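# Move steel cup from right fixture onto plate, upside down

## Task

Lift the steel cup from the fixture on the robot's right, set it upside down (opening facing down) so its entire rim rests on the plate, then release it.

## Robot and tools

ROBOT. Two 7-joint Kinova Gen3 arms, left_arm and right_arm, each with a Robotiq 2F-85 parallel gripper. URDF roots: left_arm at (+0.005, +0.266, 0) m and right_arm at (+0.014, -0.350, 0) m, both turned only slightly about z from the scene axes.

SCENE FRAME. Origin on the table surface midway between the arms, +x out over the table, +z up, left_arm on the +y side. The names left and right belong to the arms, not to image sides. The state line gives, for each arm, end_effector_position (m) and end_effector_quat_wxyz in this frame. That point sits between the pads as if they were closed; fingertips reach about 19 mm past it when closed and about 6 mm when fully open. The gripper's +z points along the fingers and the pads close along its y axis. Printed hand positions can be off, more so at long reach.

JOINT ORDER, used in every row and every per-joint list: waist (joint_1), shoulder (joint_2), upper arm roll (joint_3), elbow (joint_4), forearm roll (joint_5), wrist pitch (joint_6), wrist roll (joint_7). Stated ranges in rad: waist, upper arm roll, forearm roll, wrist roll ±69.115; shoulder ±2.250; elbow ±2.580; wrist pitch ±2.100. The true end can differ by up to 0.013 rad either way.

ROW FORMAT. One flat list of 18 numbers, each in [-1, 1], always covering both arms: left_arm's 7 joint numbers, its gripper position, its gripper speed, then the same 9 for right_arm. Joint numbers are scaled offsets, not poses: 1.0 equals 0.9985 rad for the first four joints and 0.8765 rad for the last three. Gripper position is absolute: +1 fully open (85 mm), 0 about 41 mm, about -0.8 pads touching, -1 closes until blocked. Gripper speed: -1 about 20 mm/s, 0 about 85, +1 about 150. Grip force is not settable; a full close gives roughly 190 to 235 N per pad. A 0 in the gripper slots is itself an order, so to leave a gripper unchanged repeat its previous two numbers.

execute_actions(actions): a list of actions; each action is a table of at most 15 rows, each row lasting one 1/30 s step, so an action is 0.5 s; if fewer rows are given, the last one repeats. Joint offsets in every row are taken from the arm's angles when that action began (for the first action, the last reported angles), not from the previous row. An action that pushes any joint more than 0.013 rad beyond its range, compared with its starting angles, is rejected for both arms; if the first action fails this, or any action is malformed, nothing runs. A joint asked past its real end stops there, and the result may say "joint sent to its limit". An empty list just returns state and images.

move(target, speed, blocking): target is one 18-number row whose joint offsets count from the Joint positions in the latest result showing them. All joints follow synchronized paths lasting 0.5 to 10 s, so the hand traces a curve; paths ignore obstacles and the other arm. speed (0.01 to 2 rad/s, default 0.5) caps the joint with the longest travel. Gripper values are applied at the start. blocking=false returns after 0.5 s; then only wait or stop are accepted until a result shows the move over. The extra "move:" line gives the ending (done, off_target, moving, held, fault), limits=held or limits=none, and each arm's joint farthest from target. Faster moves and targets set deeper past a contact hit and press harder. To keep a pressing arm pressing, send the offsets from Joint positions to Joint targets.

wait(seconds): 0 to 10; arms keep their last command; a running move continues and an early end returns early. stop(): brakes a running move (needs some room); fingers keep moving. zoom_image(camera, region): region [x0, y0, x1, y1] in pixels of that camera's latest image, at most 504 by 504. read_manual(section): licence texts only. finished_scene(scene): irreversible; the goal must already be met and stable. Always answer with a tool call.

CAMERAS (all 504x504): cam_head_left and cam_head_right above and behind the arms, cam_high and cam_low facing from the far side, cam_left_wrist and cam_right_wrist on the hands. Calibration was given in advance and can be slightly off.

CONTROL DETAILS. Each step, a joint's target stays within 0.304 rad (first four joints) or 0.266 rad (last three) of its measured angle, and targets that would shift the hand over 70 mm are scaled back, so big motions span several actions and an unfinished motion should be commanded again. "Joint targets" shows current targets; "joint command not followed" means a clearance check changed them; HELD in step readings marks held-back steps.

GRIPPING. Close with position -1 and keep sending it. Release by sending a position wider than the object. For a gentle grip, open, then close slightly narrower than the object. Fingers reclose by themselves if the object slips. position_measured_pct ≈ 50 - 50 x position (0 = fully open); stopping below 90 short of the request means something is held or blocking; around 90 means pads met. Closing moves fingertips about 13 mm outward, so leave that clearance above surfaces.

AVOID. Pushing anything off the table (fails the task), dropping or sliding the cup, slamming, hard hits or pushes, and arms touching each other. A joint torque at its load limit (49.6 N m first four joints, 31.2 N m wrist joints; held weight counts) freezes that arm 10 s. Motors heat under load: MOTOR HOT from 60 °C, and at 75 °C an OVER-TEMPERATURE FAULT lets the arm sag. Expect occasional tugs on a held object or nudges to loose objects.

Each tool is called after "Request:" in YAML: its name, and indented under it one key for each argument.

## Session

Request:
execute_actions:
  actions: []

Scene clock: 0.00 s.
left_arm: end_effector_position=(+0.6672, +0.7218, +0.1093) position_measured_pct=0.0 end_effector_quat_wxyz=(-0.360, +0.665, +0.512, +0.407) | right_arm: end_effector_position=(+0.5099, -0.3399, +0.1340) position_measured_pct=0.0 end_effector_quat_wxyz=(-0.410, -0.459, +0.700, -0.362)
Joint names: [waist, shoulder, upper arm roll, elbow, forearm roll, wrist pitch, wrist roll]
Joint positions: left_arm=[-0.203  1.202 -0.157  1.061 -1.401  0.836  0.481] | right_arm=[-0.499  1.168  0.011  1.055  0.744  1.832  2.065]
Joint velocities: left_arm=[ 0.002  0.    -0.001 -0.     0.001 -0.     0.001] | right_arm=[ 0.    -0.001 -0.001  0.     0.    -0.001 -0.001]
Joint targets: left_arm=[-0.203 1.202 -0.157 1.061 -1.401 0.836 0.481] | right_arm=[-0.499 1.168 0.011 1.055 0.744 1.832 2.065]
camera_calibration (this result's frames):
cam_left_wrist: T_world_to_cam=[[0.974258, -0.225277, -0.00841707, -0.492996], [-0.0973395, -0.386701, -0.917054, 0.502493], [0.203337, 0.894267, -0.398675, -0.591047], [0, 0, 0, 1]] pos_world=[0.649399, 0.611807, 0.221028]
cam_right_wrist: T_world_to_cam=[[-0.9356, 0.344558, -0.0770206, 0.591545], [0.199817, 0.336905, -0.920091, 0.188458], [-0.291076, -0.876228, -0.384057, 0.0494682], [0, 0, 0, 1]] pos_world=[0.530192, -0.223969, 0.237958]

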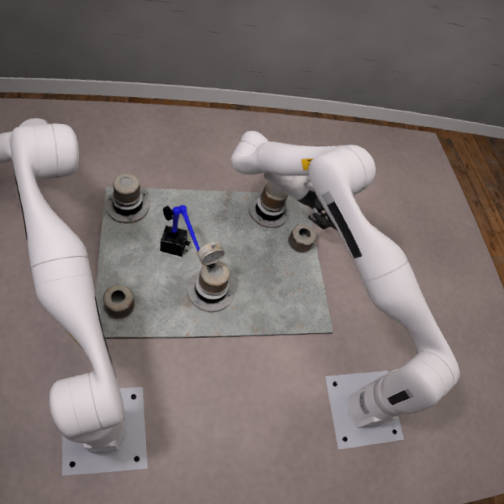

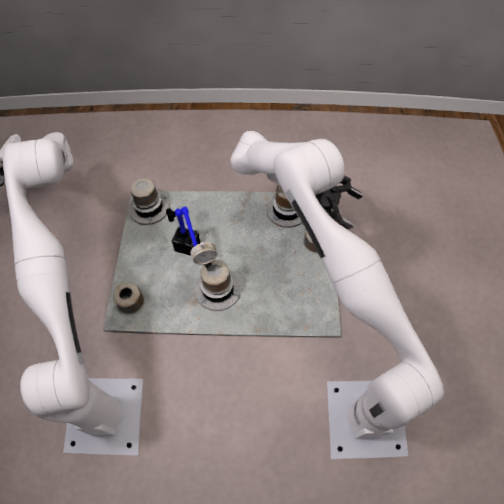

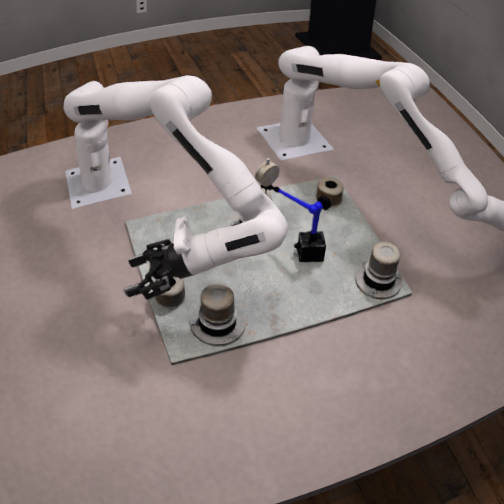

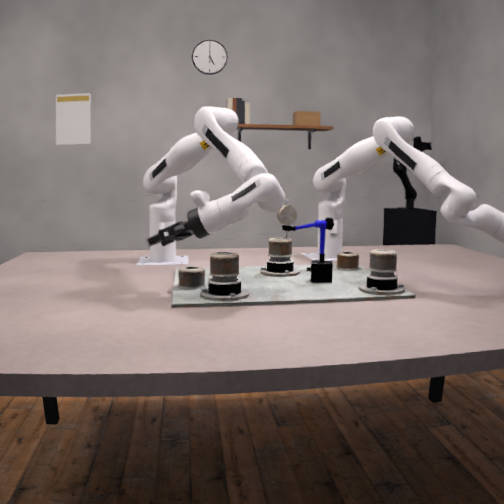

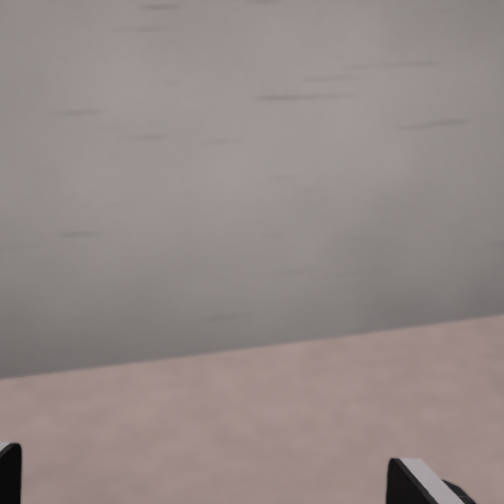

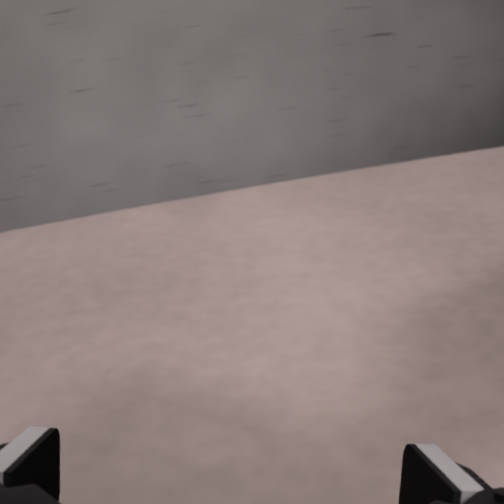

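Request:
move:
  target: [0,0,0,0,0,0,0,1,0,0,-0.5,0,0,0,0,0,1,0]
  speed: 0.8

Request:
move:
  target: [0,0,0,0,0,0,0,1,0,0.164,0.155,-0.011,-0.032,-0.849,-0.611,-0.268,1,0]
  speed: 0.8

Scene clock: 3.00 s.
left_arm: end_effector_position=(+0.6672, +0.7218, +0.1093) position_measured_pct=0.0 end_effector_quat_wxyz=(-0.360, +0.665, +0.512, +0.407) | right_arm: end_effector_position=(+0.5263, -0.3308, +0.3620) position_measured_pct=0.0 end_effector_quat_wxyz=(-0.191, -0.416, +0.810, -0.366)
Joint names: [waist, shoulder, upper arm roll, elbow, forearm roll, wrist pitch, wrist roll]
Joint positions: left_arm=[-0.203  1.202 -0.157  1.061 -1.401  0.836  0.481] | right_arm=[-0.499  0.669  0.011  1.055  0.744  1.832  2.065]
Joint velocities: left_arm=[ 0.     0.    -0.    -0.    -0.001 -0.     0.   ] | right_arm=[ 0.    -0.003 -0.     0.001 -0.    -0.001  0.   ]
Joint targets: left_arm=[-0.203 1.202 -0.157 1.061 -1.401 0.836 0.481] | right_arm=[-0.499 0.669 0.011 1.055 0.744 1.832 2.065]
move: done; limits=none; left_arm: farthest joint: the waist, 0.000 radians from its target (0.000 radians at the start); right_arm: farthest joint: the shoulder, 0.001 radians from its target (0.500 radians at the start)
camera_calibration (this result's frames):
cam_left_wrist: T_world_to_cam=[[0.974258, -0.225279, -0.00841427, -0.492996], [-0.0973373, -0.386699, -0.917055, 0.502492], [0.203339, 0.894267, -0.398673, -0.591049], [0, 0, 0, 1]] pos_world=[0.6494, 0.611807, 0.221029]
cam_right_wrist: T_world_to_cam=[[-0.834015, 0.401007, -0.378963, 0.695829], [0.548694, 0.530717, -0.645968, 0.173153], [-0.0579154, -0.746681, -0.662656, 0.170777], [0, 0, 0, 1]] pos_world=[0.495214, -0.243411, 0.488711]

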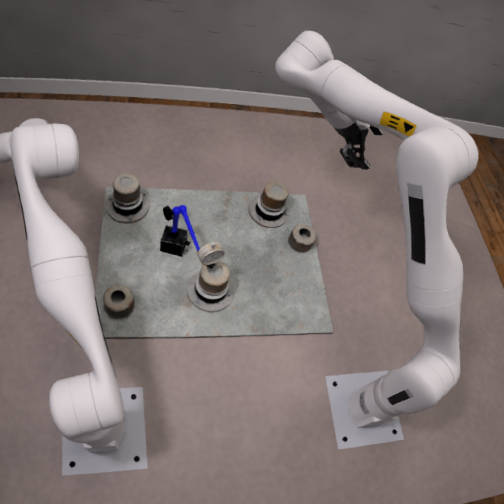

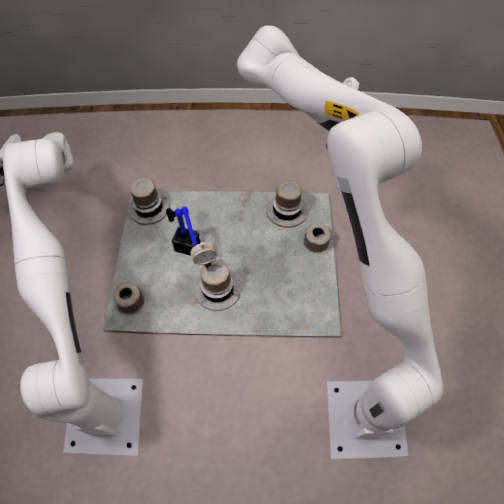

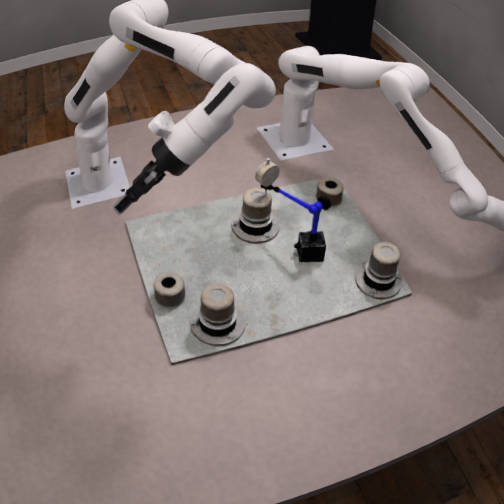

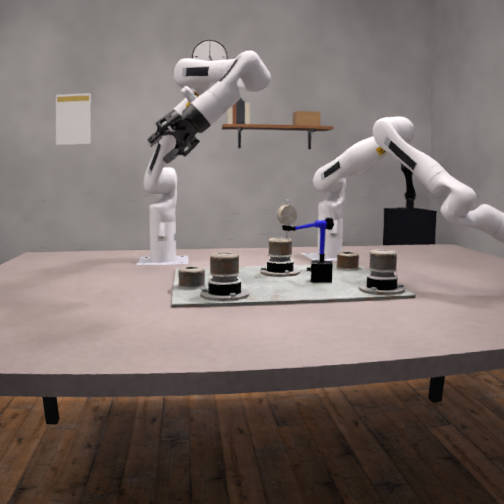

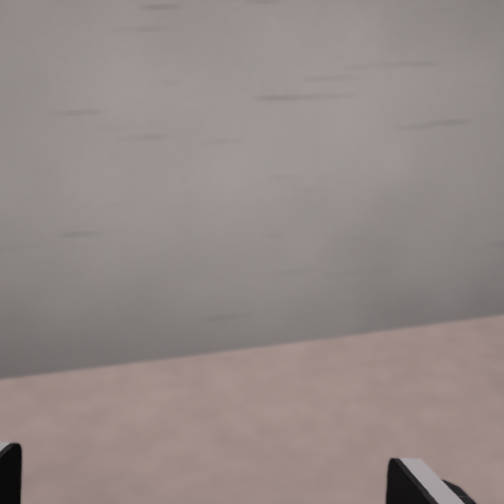

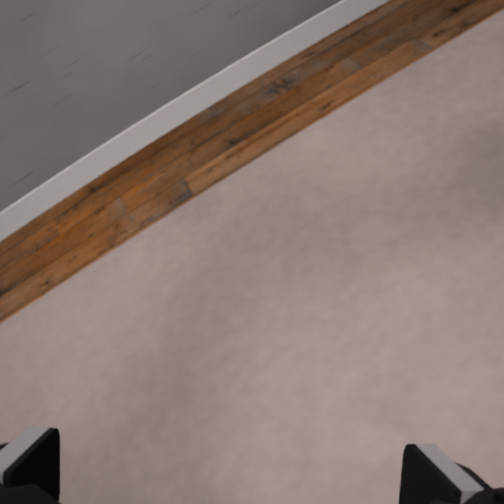

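Scene clock: 4.40 s.
left_arm: end_effector_position=(+0.6672, +0.7218, +0.1093) position_measured_pct=0.0 end_effector_quat_wxyz=(-0.360, +0.665, +0.512, +0.407) | right_arm: end_effector_position=(+0.5978, -0.1675, +0.1736) position_measured_pct=0.0 end_effector_quat_wxyz=(-0.001, -0.297, +0.955, +0.000)
Joint names: [waist, shoulder, upper arm roll, elbow, forearm roll, wrist pitch, wrist roll]
Joint positions: left_arm=[-0.203  1.202 -0.157  1.061 -1.401  0.836  0.481] | right_arm=[-0.336  0.824 -0.     1.023 -0.     1.296  1.83 ]
Joint velocities: left_arm=[ 0.002  0.    -0.    -0.001  0.     0.    -0.   ] | right_arm=[ 0.004  0.002  0.     0.001 -0.     0.    -0.   ]
Joint targets: left_arm=[-0.203 1.202 -0.157 1.061 -1.401 0.836 0.481] | right_arm=[-0.335 0.824 -0.000 1.023 -0.000 1.296 1.830]
move: done; limits=none; left_arm: farthest joint: the waist, 0.000 radians from its target (0.000 radians at the start); right_arm: farthest joint: the waist, 0.000 radians from its target (0.164 radians at the start)
camera_calibration (this result's frames):
cam_left_wrist: T_world_to_cam=[[0.974258, -0.225281, -0.00841184, -0.492996], [-0.0973354, -0.386698, -0.917055, 0.502491], [0.203342, 0.894267, -0.398671, -0.591051], [0, 0, 0, 1]] pos_world=[0.649401, 0.611807, 0.221031]
cam_right_wrist: T_world_to_cam=[[-0.597257, 0.800539, 0.0491978, 0.469655], [0.800514, 0.598785, -0.0251668, -0.321397], [-0.0496059, 0.0243525, -0.998472, 0.354488], [0, 0, 0, 1]] pos_world=[0.555372, -0.192163, 0.322752]

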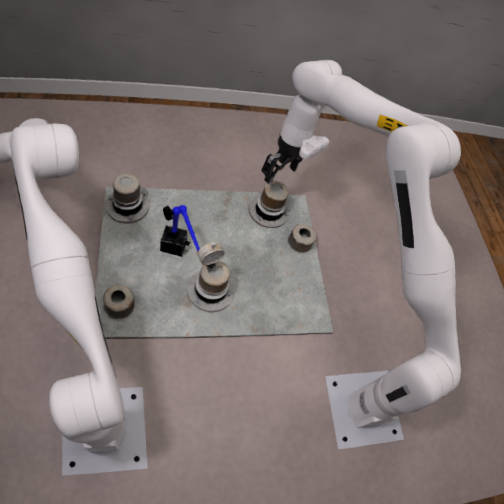

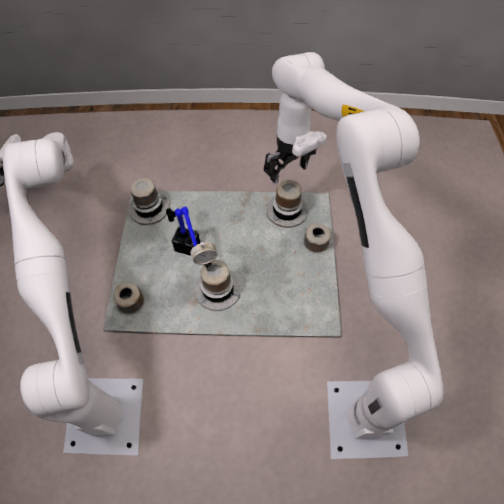

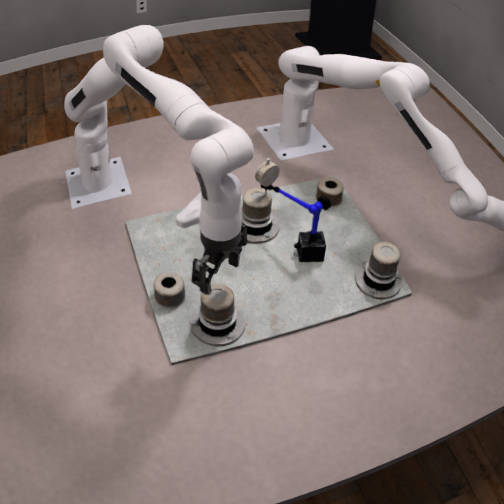

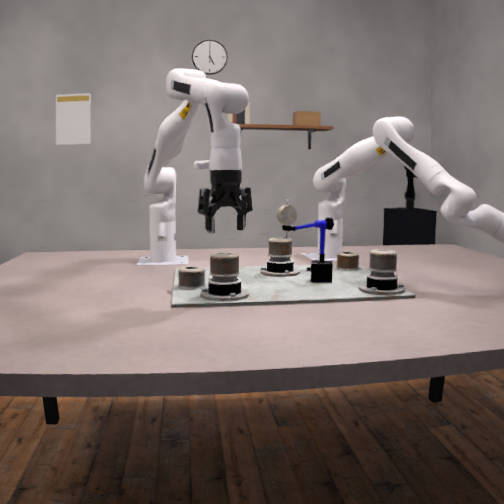

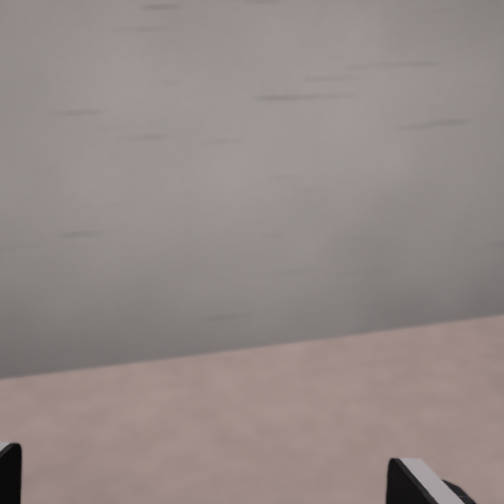

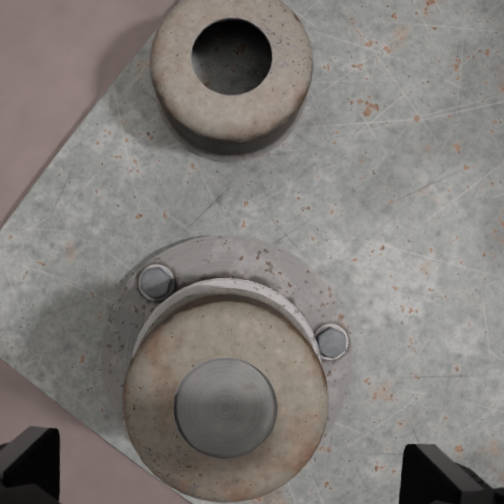

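Request:
move:
  target: [0,0,0,0,0,0,0,1,0,0,0.033,0,0.063,0,-0.112,0,1,0]
  speed: 0.3

Request:
move:
  target: [0,0,0,0,0,0,0,1,0,0,0.055,0,0.057,0,-0.128,0,1,0]
  speed: 0.2

Request:
move:
  target: [0,0,0,0,0,0,0,1,0,0,0,0,0,0,0,0,-1,0]

Request:
move:
  target: [0,0,0,0,0,0,0,1,0,0,-0.055,0,-0.057,0,0.128,0,-1,0]
  speed: 0.1

Request:
move:
  target: [0,0,0,0,0,0,0,1,0,0,-0.033,0,-0.063,0,0.112,0,-1,0]
  speed: 0.2

Scene clock: 8.90 s.
left_arm: end_effector_position=(+0.6672, +0.7218, +0.1093) position_measured_pct=0.0 end_effector_quat_wxyz=(-0.360, +0.665, +0.512, +0.407) | right_arm: end_effector_position=(+0.5982, -0.1674, +0.1348) position_measured_pct=0.0 end_effector_quat_wxyz=(+0.000, -0.297, +0.955, +0.000)
Joint names: [waist, shoulder, upper arm roll, elbow, forearm roll, wrist pitch, wrist roll]
Joint positions: left_arm=[-0.203  1.202 -0.157  1.061 -1.401  0.836  0.481] | right_arm=[-0.336  0.857 -0.     1.086 -0.     1.198  1.83 ]
Joint velocities: left_arm=[-0.     0.     0.     0.    -0.     0.     0.001] | right_arm=[ 0.    -0.     0.001 -0.    -0.    -0.001 -0.   ]
Joint targets: left_arm=[-0.203 1.202 -0.157 1.061 -1.401 0.836 0.481] | right_arm=[-0.336 0.857 -0.000 1.086 -0.000 1.198 1.830]
move: done; limits=none; left_arm: farthest joint: the waist, 0.000 radians from its target (0.000 radians at the start); right_arm: farthest joint: the waist, 0.000 radians from its target (0.001 radians at the start)
camera_calibration (this result's frames):
cam_left_wrist: T_world_to_cam=[[0.974257, -0.225283, -0.00840927, -0.492996], [-0.0973335, -0.386696, -0.917056, 0.502491], [0.203345, 0.894267, -0.398669, -0.591053], [0, 0, 0, 1]] pos_world=[0.649402, 0.611807, 0.221032]
cam_right_wrist: T_world_to_cam=[[-0.597362, 0.800503, 0.0485079, 0.47183], [0.80057, 0.598801, -0.0229127, -0.323079], [-0.0473882, 0.0251468, -0.99856, 0.31452], [0, 0, 0, 1]] pos_world=[0.555406, -0.192151, 0.283777]

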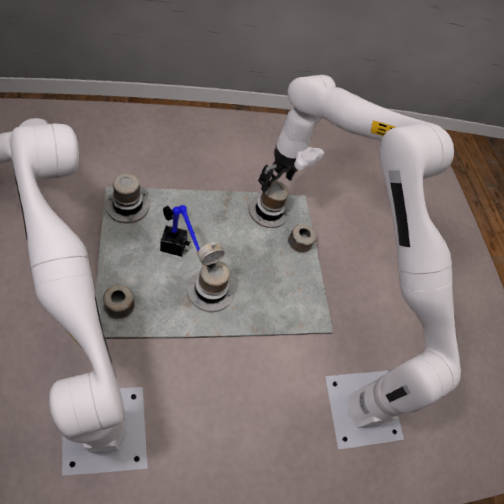

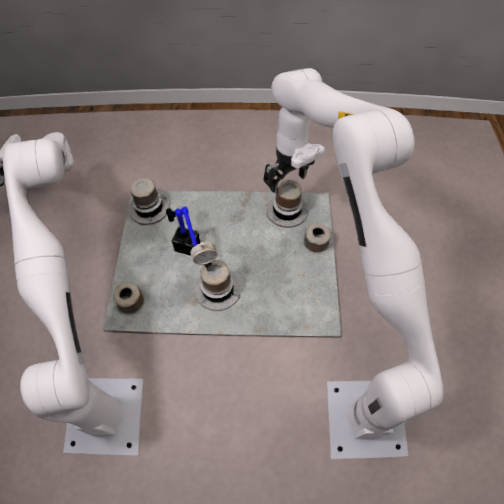

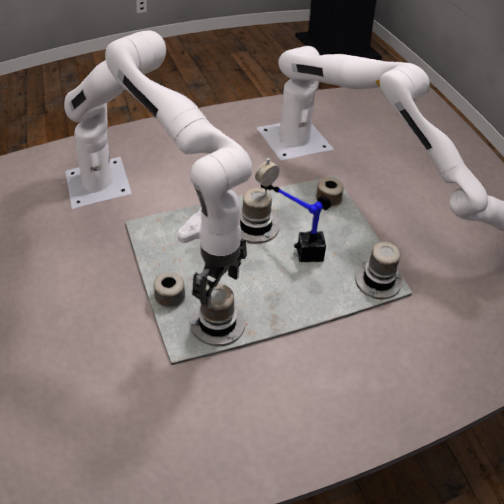

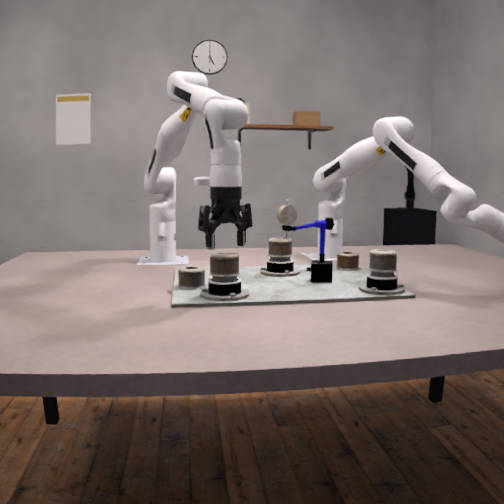

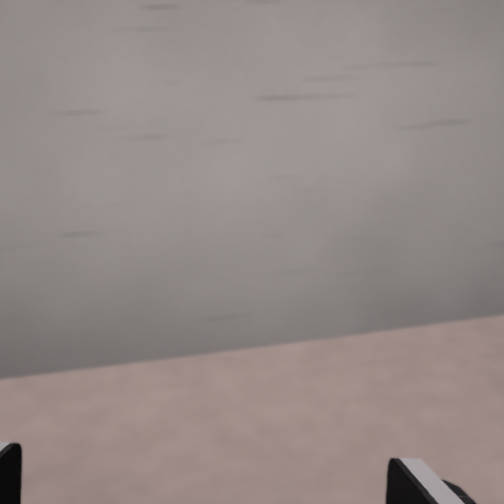

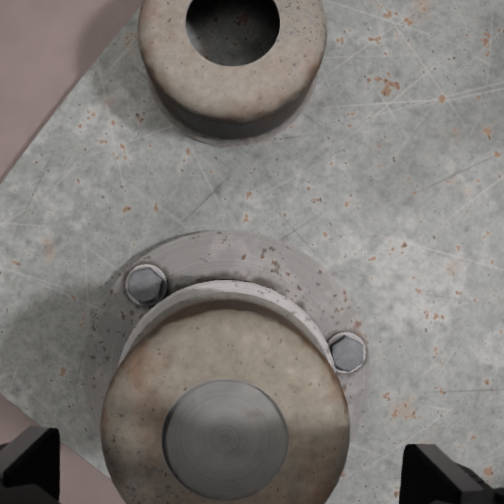

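Scene clock: 9.77 s.
left_arm: end_effector_position=(+0.6672, +0.7218, +0.1093) position_measured_pct=0.0 end_effector_quat_wxyz=(-0.360, +0.665, +0.512, +0.407) | right_arm: end_effector_position=(+0.5984, -0.1673, +0.0850) position_measured_pct=0.0 end_effector_quat_wxyz=(+0.001, -0.297, +0.955, +0.000)
Joint names: [waist, shoulder, upper arm roll, elbow, forearm roll, wrist pitch, wrist roll]
Joint positions: left_arm=[-0.203  1.202 -0.157  1.061 -1.401  0.836  0.481] | right_arm=[-0.336  0.912 -0.     1.143 -0.     1.086  1.83 ]
Joint velocities: left_arm=[ 0.001 -0.     0.    -0.001 -0.     0.    -0.   ] | right_arm=[-0.     0.001 -0.001 -0.    -0.     0.001  0.   ]
Joint targets: left_arm=[-0.203 1.202 -0.157 1.061 -1.401 0.836 0.481] | right_arm=[-0.336 0.912 -0.000 1.143 -0.000 1.086 1.830]
move: done; limits=none; left_arm: farthest joint: the waist, 0.000 radians from its target (0.000 radians at the start); right_arm: farthest joint: the waist, 0.000 radians from its target (0.000 radians at the start)
camera_calibration (this result's frames):
cam_left_wrist: T_world_to_cam=[[0.974257, -0.225285, -0.00840661, -0.492996], [-0.0973315, -0.386695, -0.917057, 0.50249], [0.203348, 0.894267, -0.398667, -0.591055], [0, 0, 0, 1]] pos_world=[0.649403, 0.611807, 0.221034]
cam_right_wrist: T_world_to_cam=[[-0.597381, 0.800497, 0.0483661, 0.474324], [0.800583, 0.598801, -0.0224442, -0.324459], [-0.0469282, 0.0253133, -0.998577, 0.264589], [0, 0, 0, 1]] pos_world=[0.555525, -0.192106, 0.23399]

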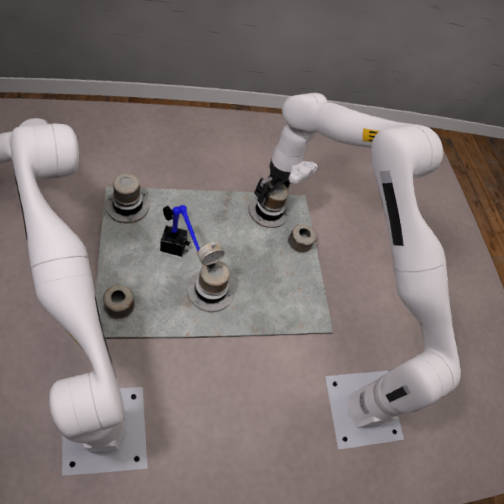

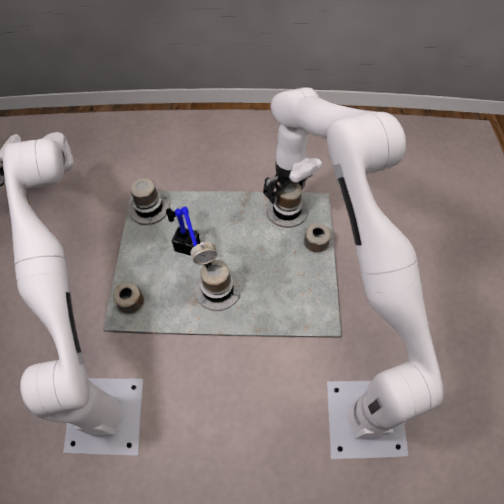

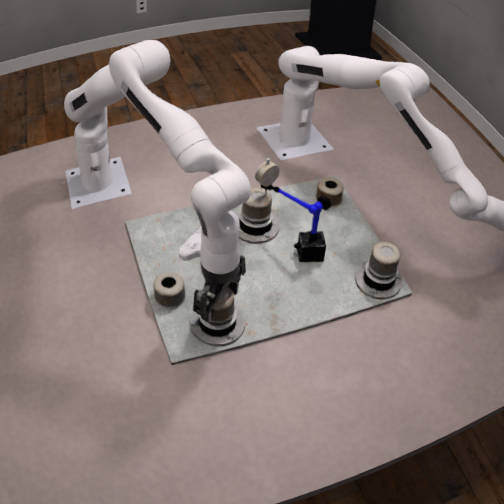

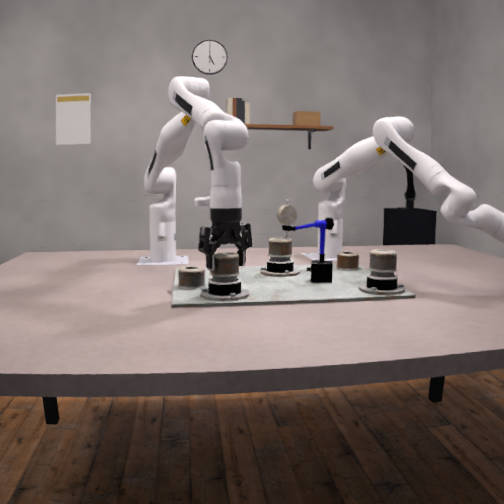

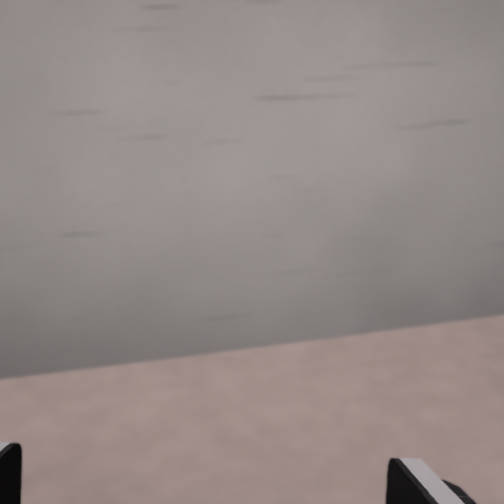

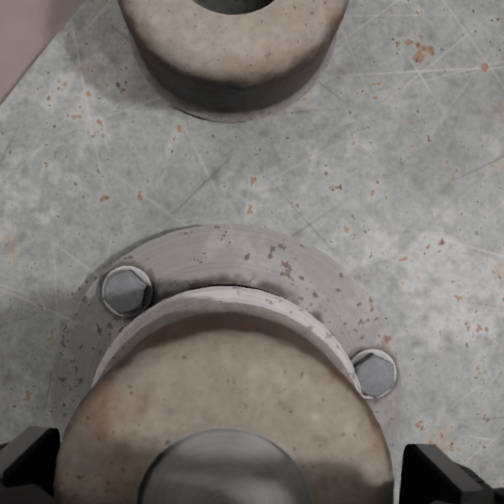

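Scene clock: 10.30 s.
left_arm: end_effector_position=(+0.6672, +0.7218, +0.1093) position_measured_pct=0.0 end_effector_quat_wxyz=(-0.360, +0.665, +0.512, +0.407) | right_arm: end_effector_position=(+0.5993, -0.1683, +0.0862) position_measured_pct=21.0 end_effector_quat_wxyz=(+0.002, -0.297, +0.955, -0.001)
Joint names: [waist, shoulder, upper arm roll, elbow, forearm roll, wrist pitch, wrist roll]
Joint positions: left_arm=[-0.203  1.202 -0.157  1.061 -1.401  0.836  0.481] | right_arm=[-0.335  0.91   0.001  1.142  0.001  1.086  1.83 ]
Joint velocities: left_arm=[0.    0.    0.    0.001 0.    0.    0.001] | right_arm=[ 0.001 -0.001 -0.001  0.002  0.001 -0.001 -0.   ]
Joint targets: left_arm=[-0.203 1.202 -0.157 1.061 -1.401 0.836 0.481] | right_arm=[-0.336 0.912 -0.000 1.143 -0.000 1.086 1.830]
move: done; limits=none; left_arm: farthest joint: the waist, 0.000 radians from its target (0.000 radians at the start); right_arm: farthest joint: the shoulder, 0.002 radians from its target (0.000 radians at the start)
camera_calibration (this result's frames):
cam_left_wrist: T_world_to_cam=[[0.974256, -0.225287, -0.00840414, -0.492996], [-0.0973296, -0.386693, -0.917058, 0.50249], [0.203351, 0.894267, -0.398665, -0.591058], [0, 0, 0, 1]] pos_world=[0.649404, 0.611807, 0.221035]
cam_right_wrist: T_world_to_cam=[[-0.596695, 0.801126, 0.0463929, 0.475466], [0.80124, 0.597983, -0.0207576, -0.325288], [-0.0443715, 0.0247859, -0.998708, 0.264295], [0, 0, 0, 1]] pos_world=[0.556069, -0.192942, 0.235143]

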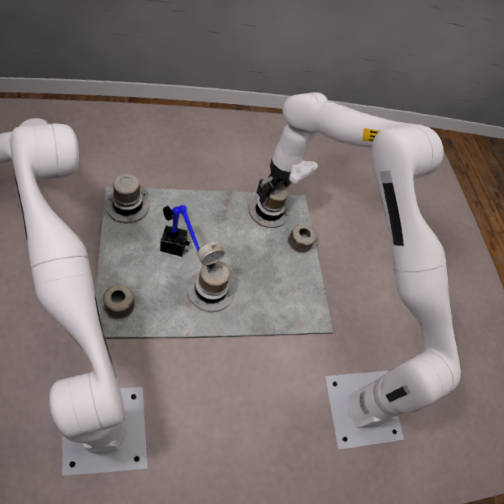

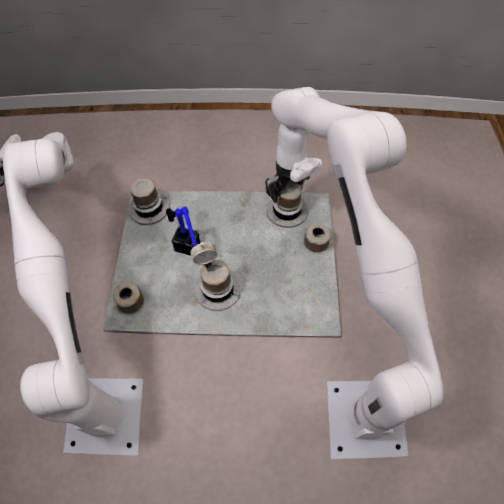

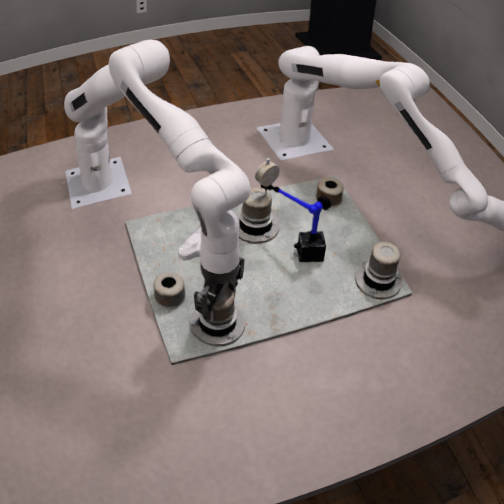

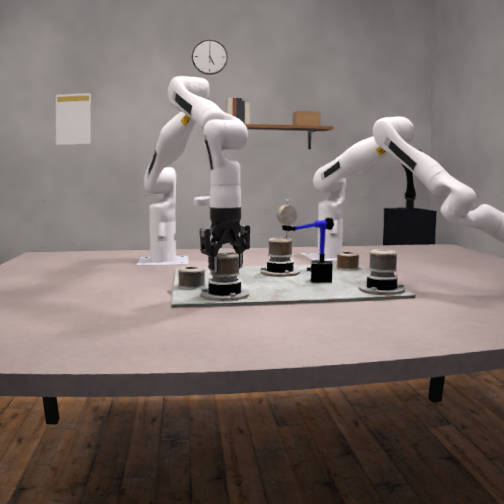

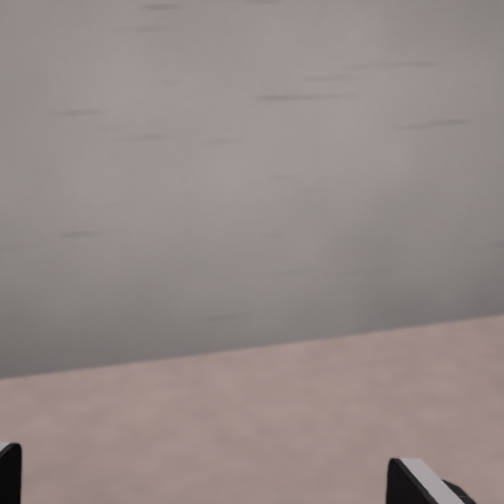

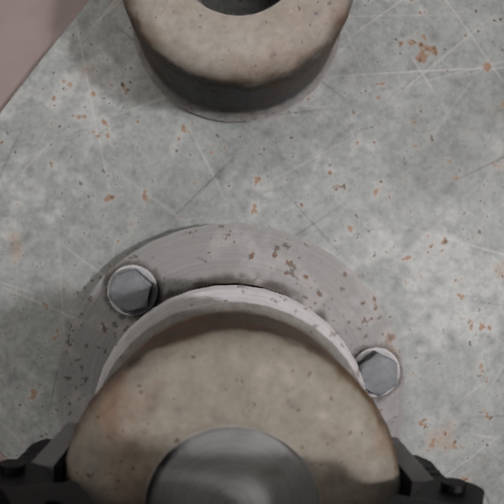

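Scene clock: 11.70 s.
left_arm: end_effector_position=(+0.6672, +0.7218, +0.1093) position_measured_pct=0.0 end_effector_quat_wxyz=(-0.360, +0.665, +0.512, +0.407) | right_arm: end_effector_position=(+0.5990, -0.1684, +0.1361) position_measured_pct=21.0 end_effector_quat_wxyz=(+0.002, -0.297, +0.955, -0.001)
Joint names: [waist, shoulder, upper arm roll, elbow, forearm roll, wrist pitch, wrist roll]
Joint positions: left_arm=[-0.203  1.202 -0.157  1.061 -1.401  0.836  0.481] | right_arm=[-0.335  0.855  0.001  1.085  0.001  1.198  1.83 ]
Joint velocities: left_arm=[ 0.     0.    -0.     0.001  0.    -0.     0.   ] | right_arm=[ 0.    -0.     0.     0.     0.001 -0.001  0.   ]
Joint targets: left_arm=[-0.203 1.202 -0.157 1.061 -1.401 0.836 0.481] | right_arm=[-0.335 0.855 0.001 1.085 0.001 1.198 1.830]
move: done; limits=none; left_arm: farthest joint: the waist, 0.000 radians from its target (0.000 radians at the start); right_arm: farthest joint: the waist, 0.000 radians from its target (0.000 radians at the start)
camera_calibration (this result's frames):
cam_left_wrist: T_world_to_cam=[[0.974256, -0.225289, -0.00840151, -0.492996], [-0.0973276, -0.386692, -0.917059, 0.502489], [0.203354, 0.894268, -0.398663, -0.59106], [0, 0, 0, 1]] pos_world=[0.649405, 0.611807, 0.221036]
cam_right_wrist: T_world_to_cam=[[-0.596585, 0.801202, 0.0465048, 0.472998], [0.801302, 0.597887, -0.0211509, -0.323973], [-0.0447508, 0.024646, -0.998694, 0.31424], [0, 0, 0, 1]] pos_world=[0.555846, -0.193012, 0.28498]

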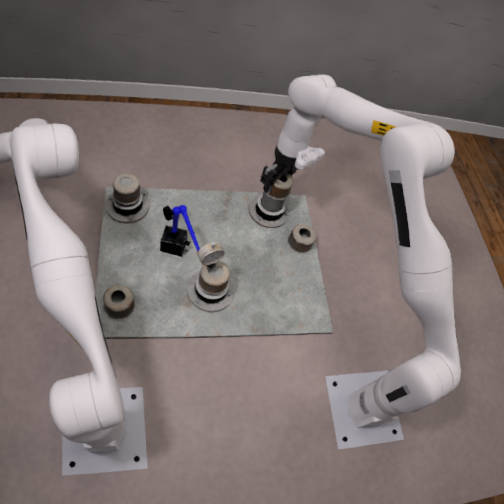

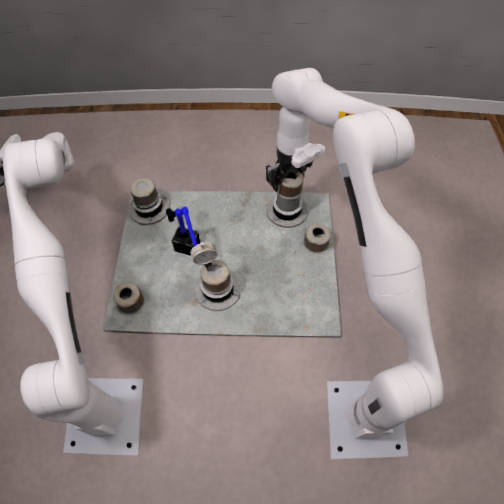

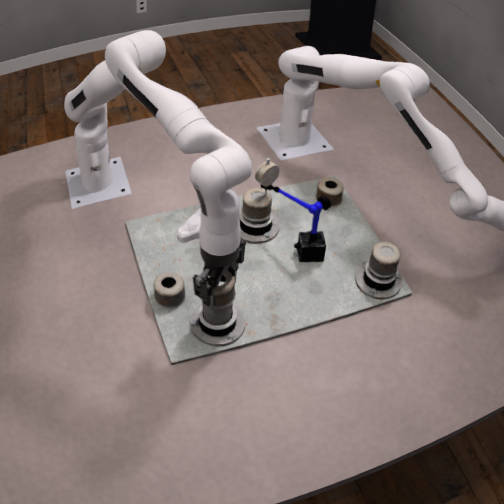

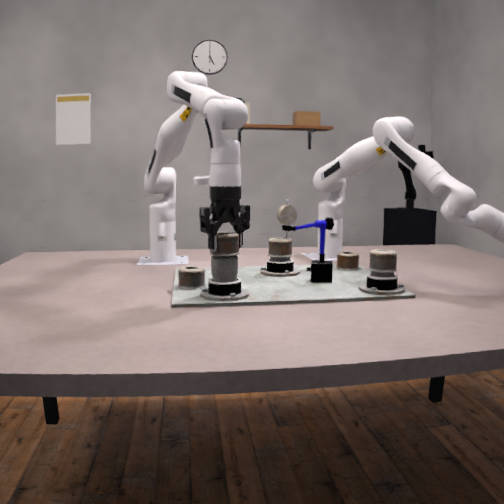

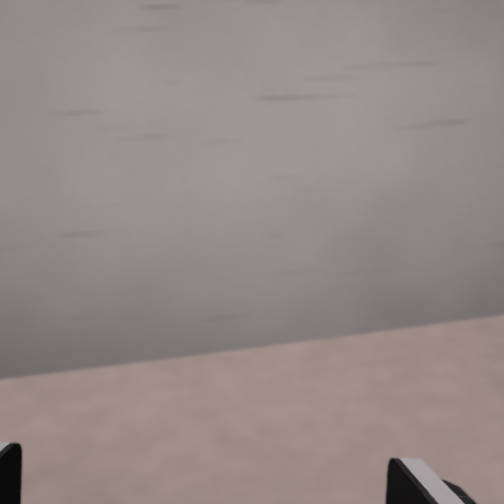

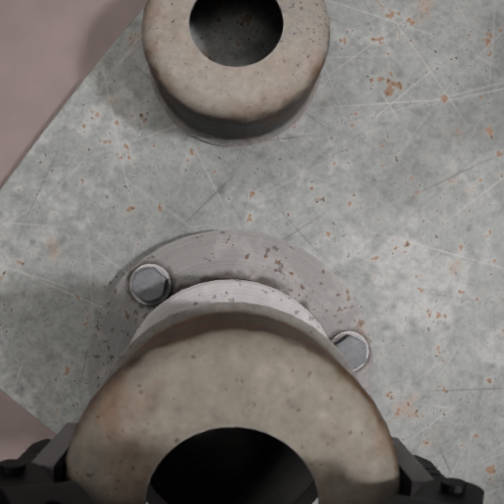

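Scene clock: 12.47 s.
left_arm: end_effector_position=(+0.6672, +0.7218, +0.1093) position_measured_pct=0.0 end_effector_quat_wxyz=(-0.360, +0.665, +0.512, +0.407) | right_arm: end_effector_position=(+0.5986, -0.1685, +0.1749) position_measured_pct=21.0 end_effector_quat_wxyz=(+0.000, -0.297, +0.955, -0.001)
Joint names: [waist, shoulder, upper arm roll, elbow, forearm roll, wrist pitch, wrist roll]
Joint positions: left_arm=[-0.203  1.202 -0.157  1.061 -1.401  0.836  0.481] | right_arm=[-0.335  0.822  0.001  1.022  0.001  1.296  1.83 ]
Joint velocities: left_arm=[-0.001  0.    -0.     0.001  0.     0.    -0.001] | right_arm=[-0.    -0.001  0.     0.    -0.     0.002 -0.   ]
Joint targets: left_arm=[-0.203 1.202 -0.157 1.061 -1.401 0.836 0.481] | right_arm=[-0.335 0.822 0.001 1.022 0.001 1.296 1.830]
move: done; limits=none; left_arm: farthest joint: the waist, 0.000 radians from its target (0.000 radians at the start); right_arm: farthest joint: the waist, 0.000 radians from its target (0.000 radians at the start)
camera_calibration (this result's frames):
cam_left_wrist: T_world_to_cam=[[0.974255, -0.225291, -0.00839876, -0.492996], [-0.0973254, -0.38669, -0.91706, 0.502488], [0.203357, 0.894268, -0.398661, -0.591062], [0, 0, 0, 1]] pos_world=[0.649406, 0.611807, 0.221038]
cam_right_wrist: T_world_to_cam=[[-0.596398, 0.801301, 0.0471887, 0.470838], [0.801314, 0.597786, -0.023397, -0.322333], [-0.0469568, 0.0238591, -0.998612, 0.354211], [0, 0, 0, 1]] pos_world=[0.555729, -0.193048, 0.32396]

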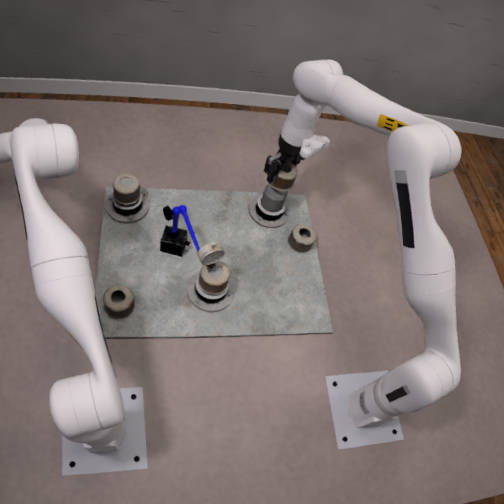

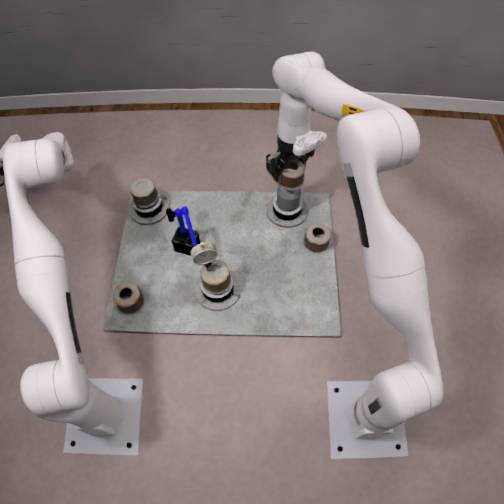

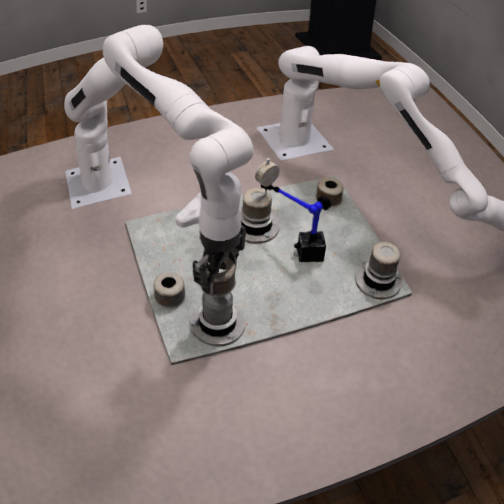

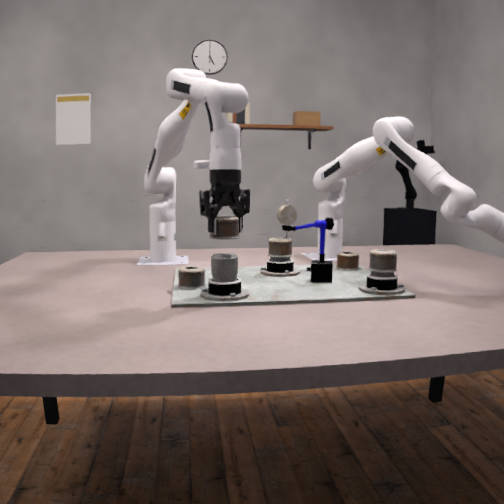

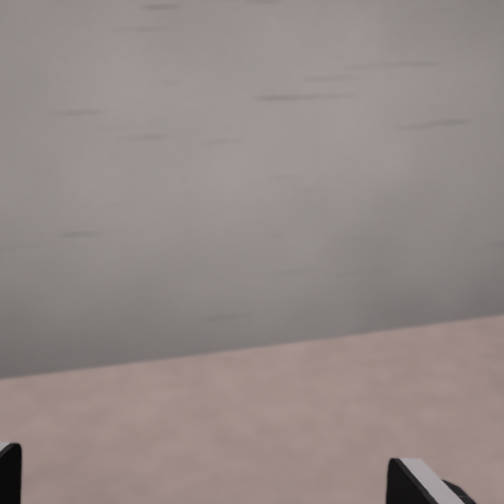

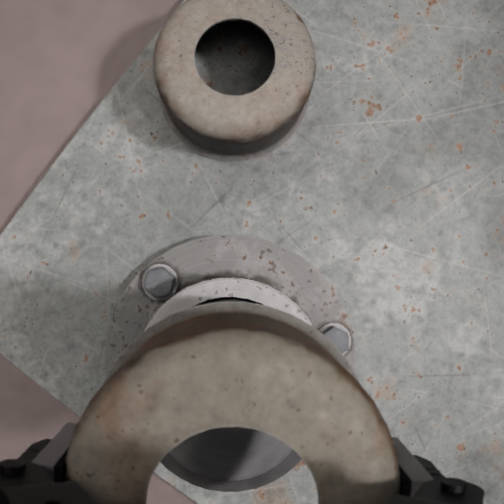

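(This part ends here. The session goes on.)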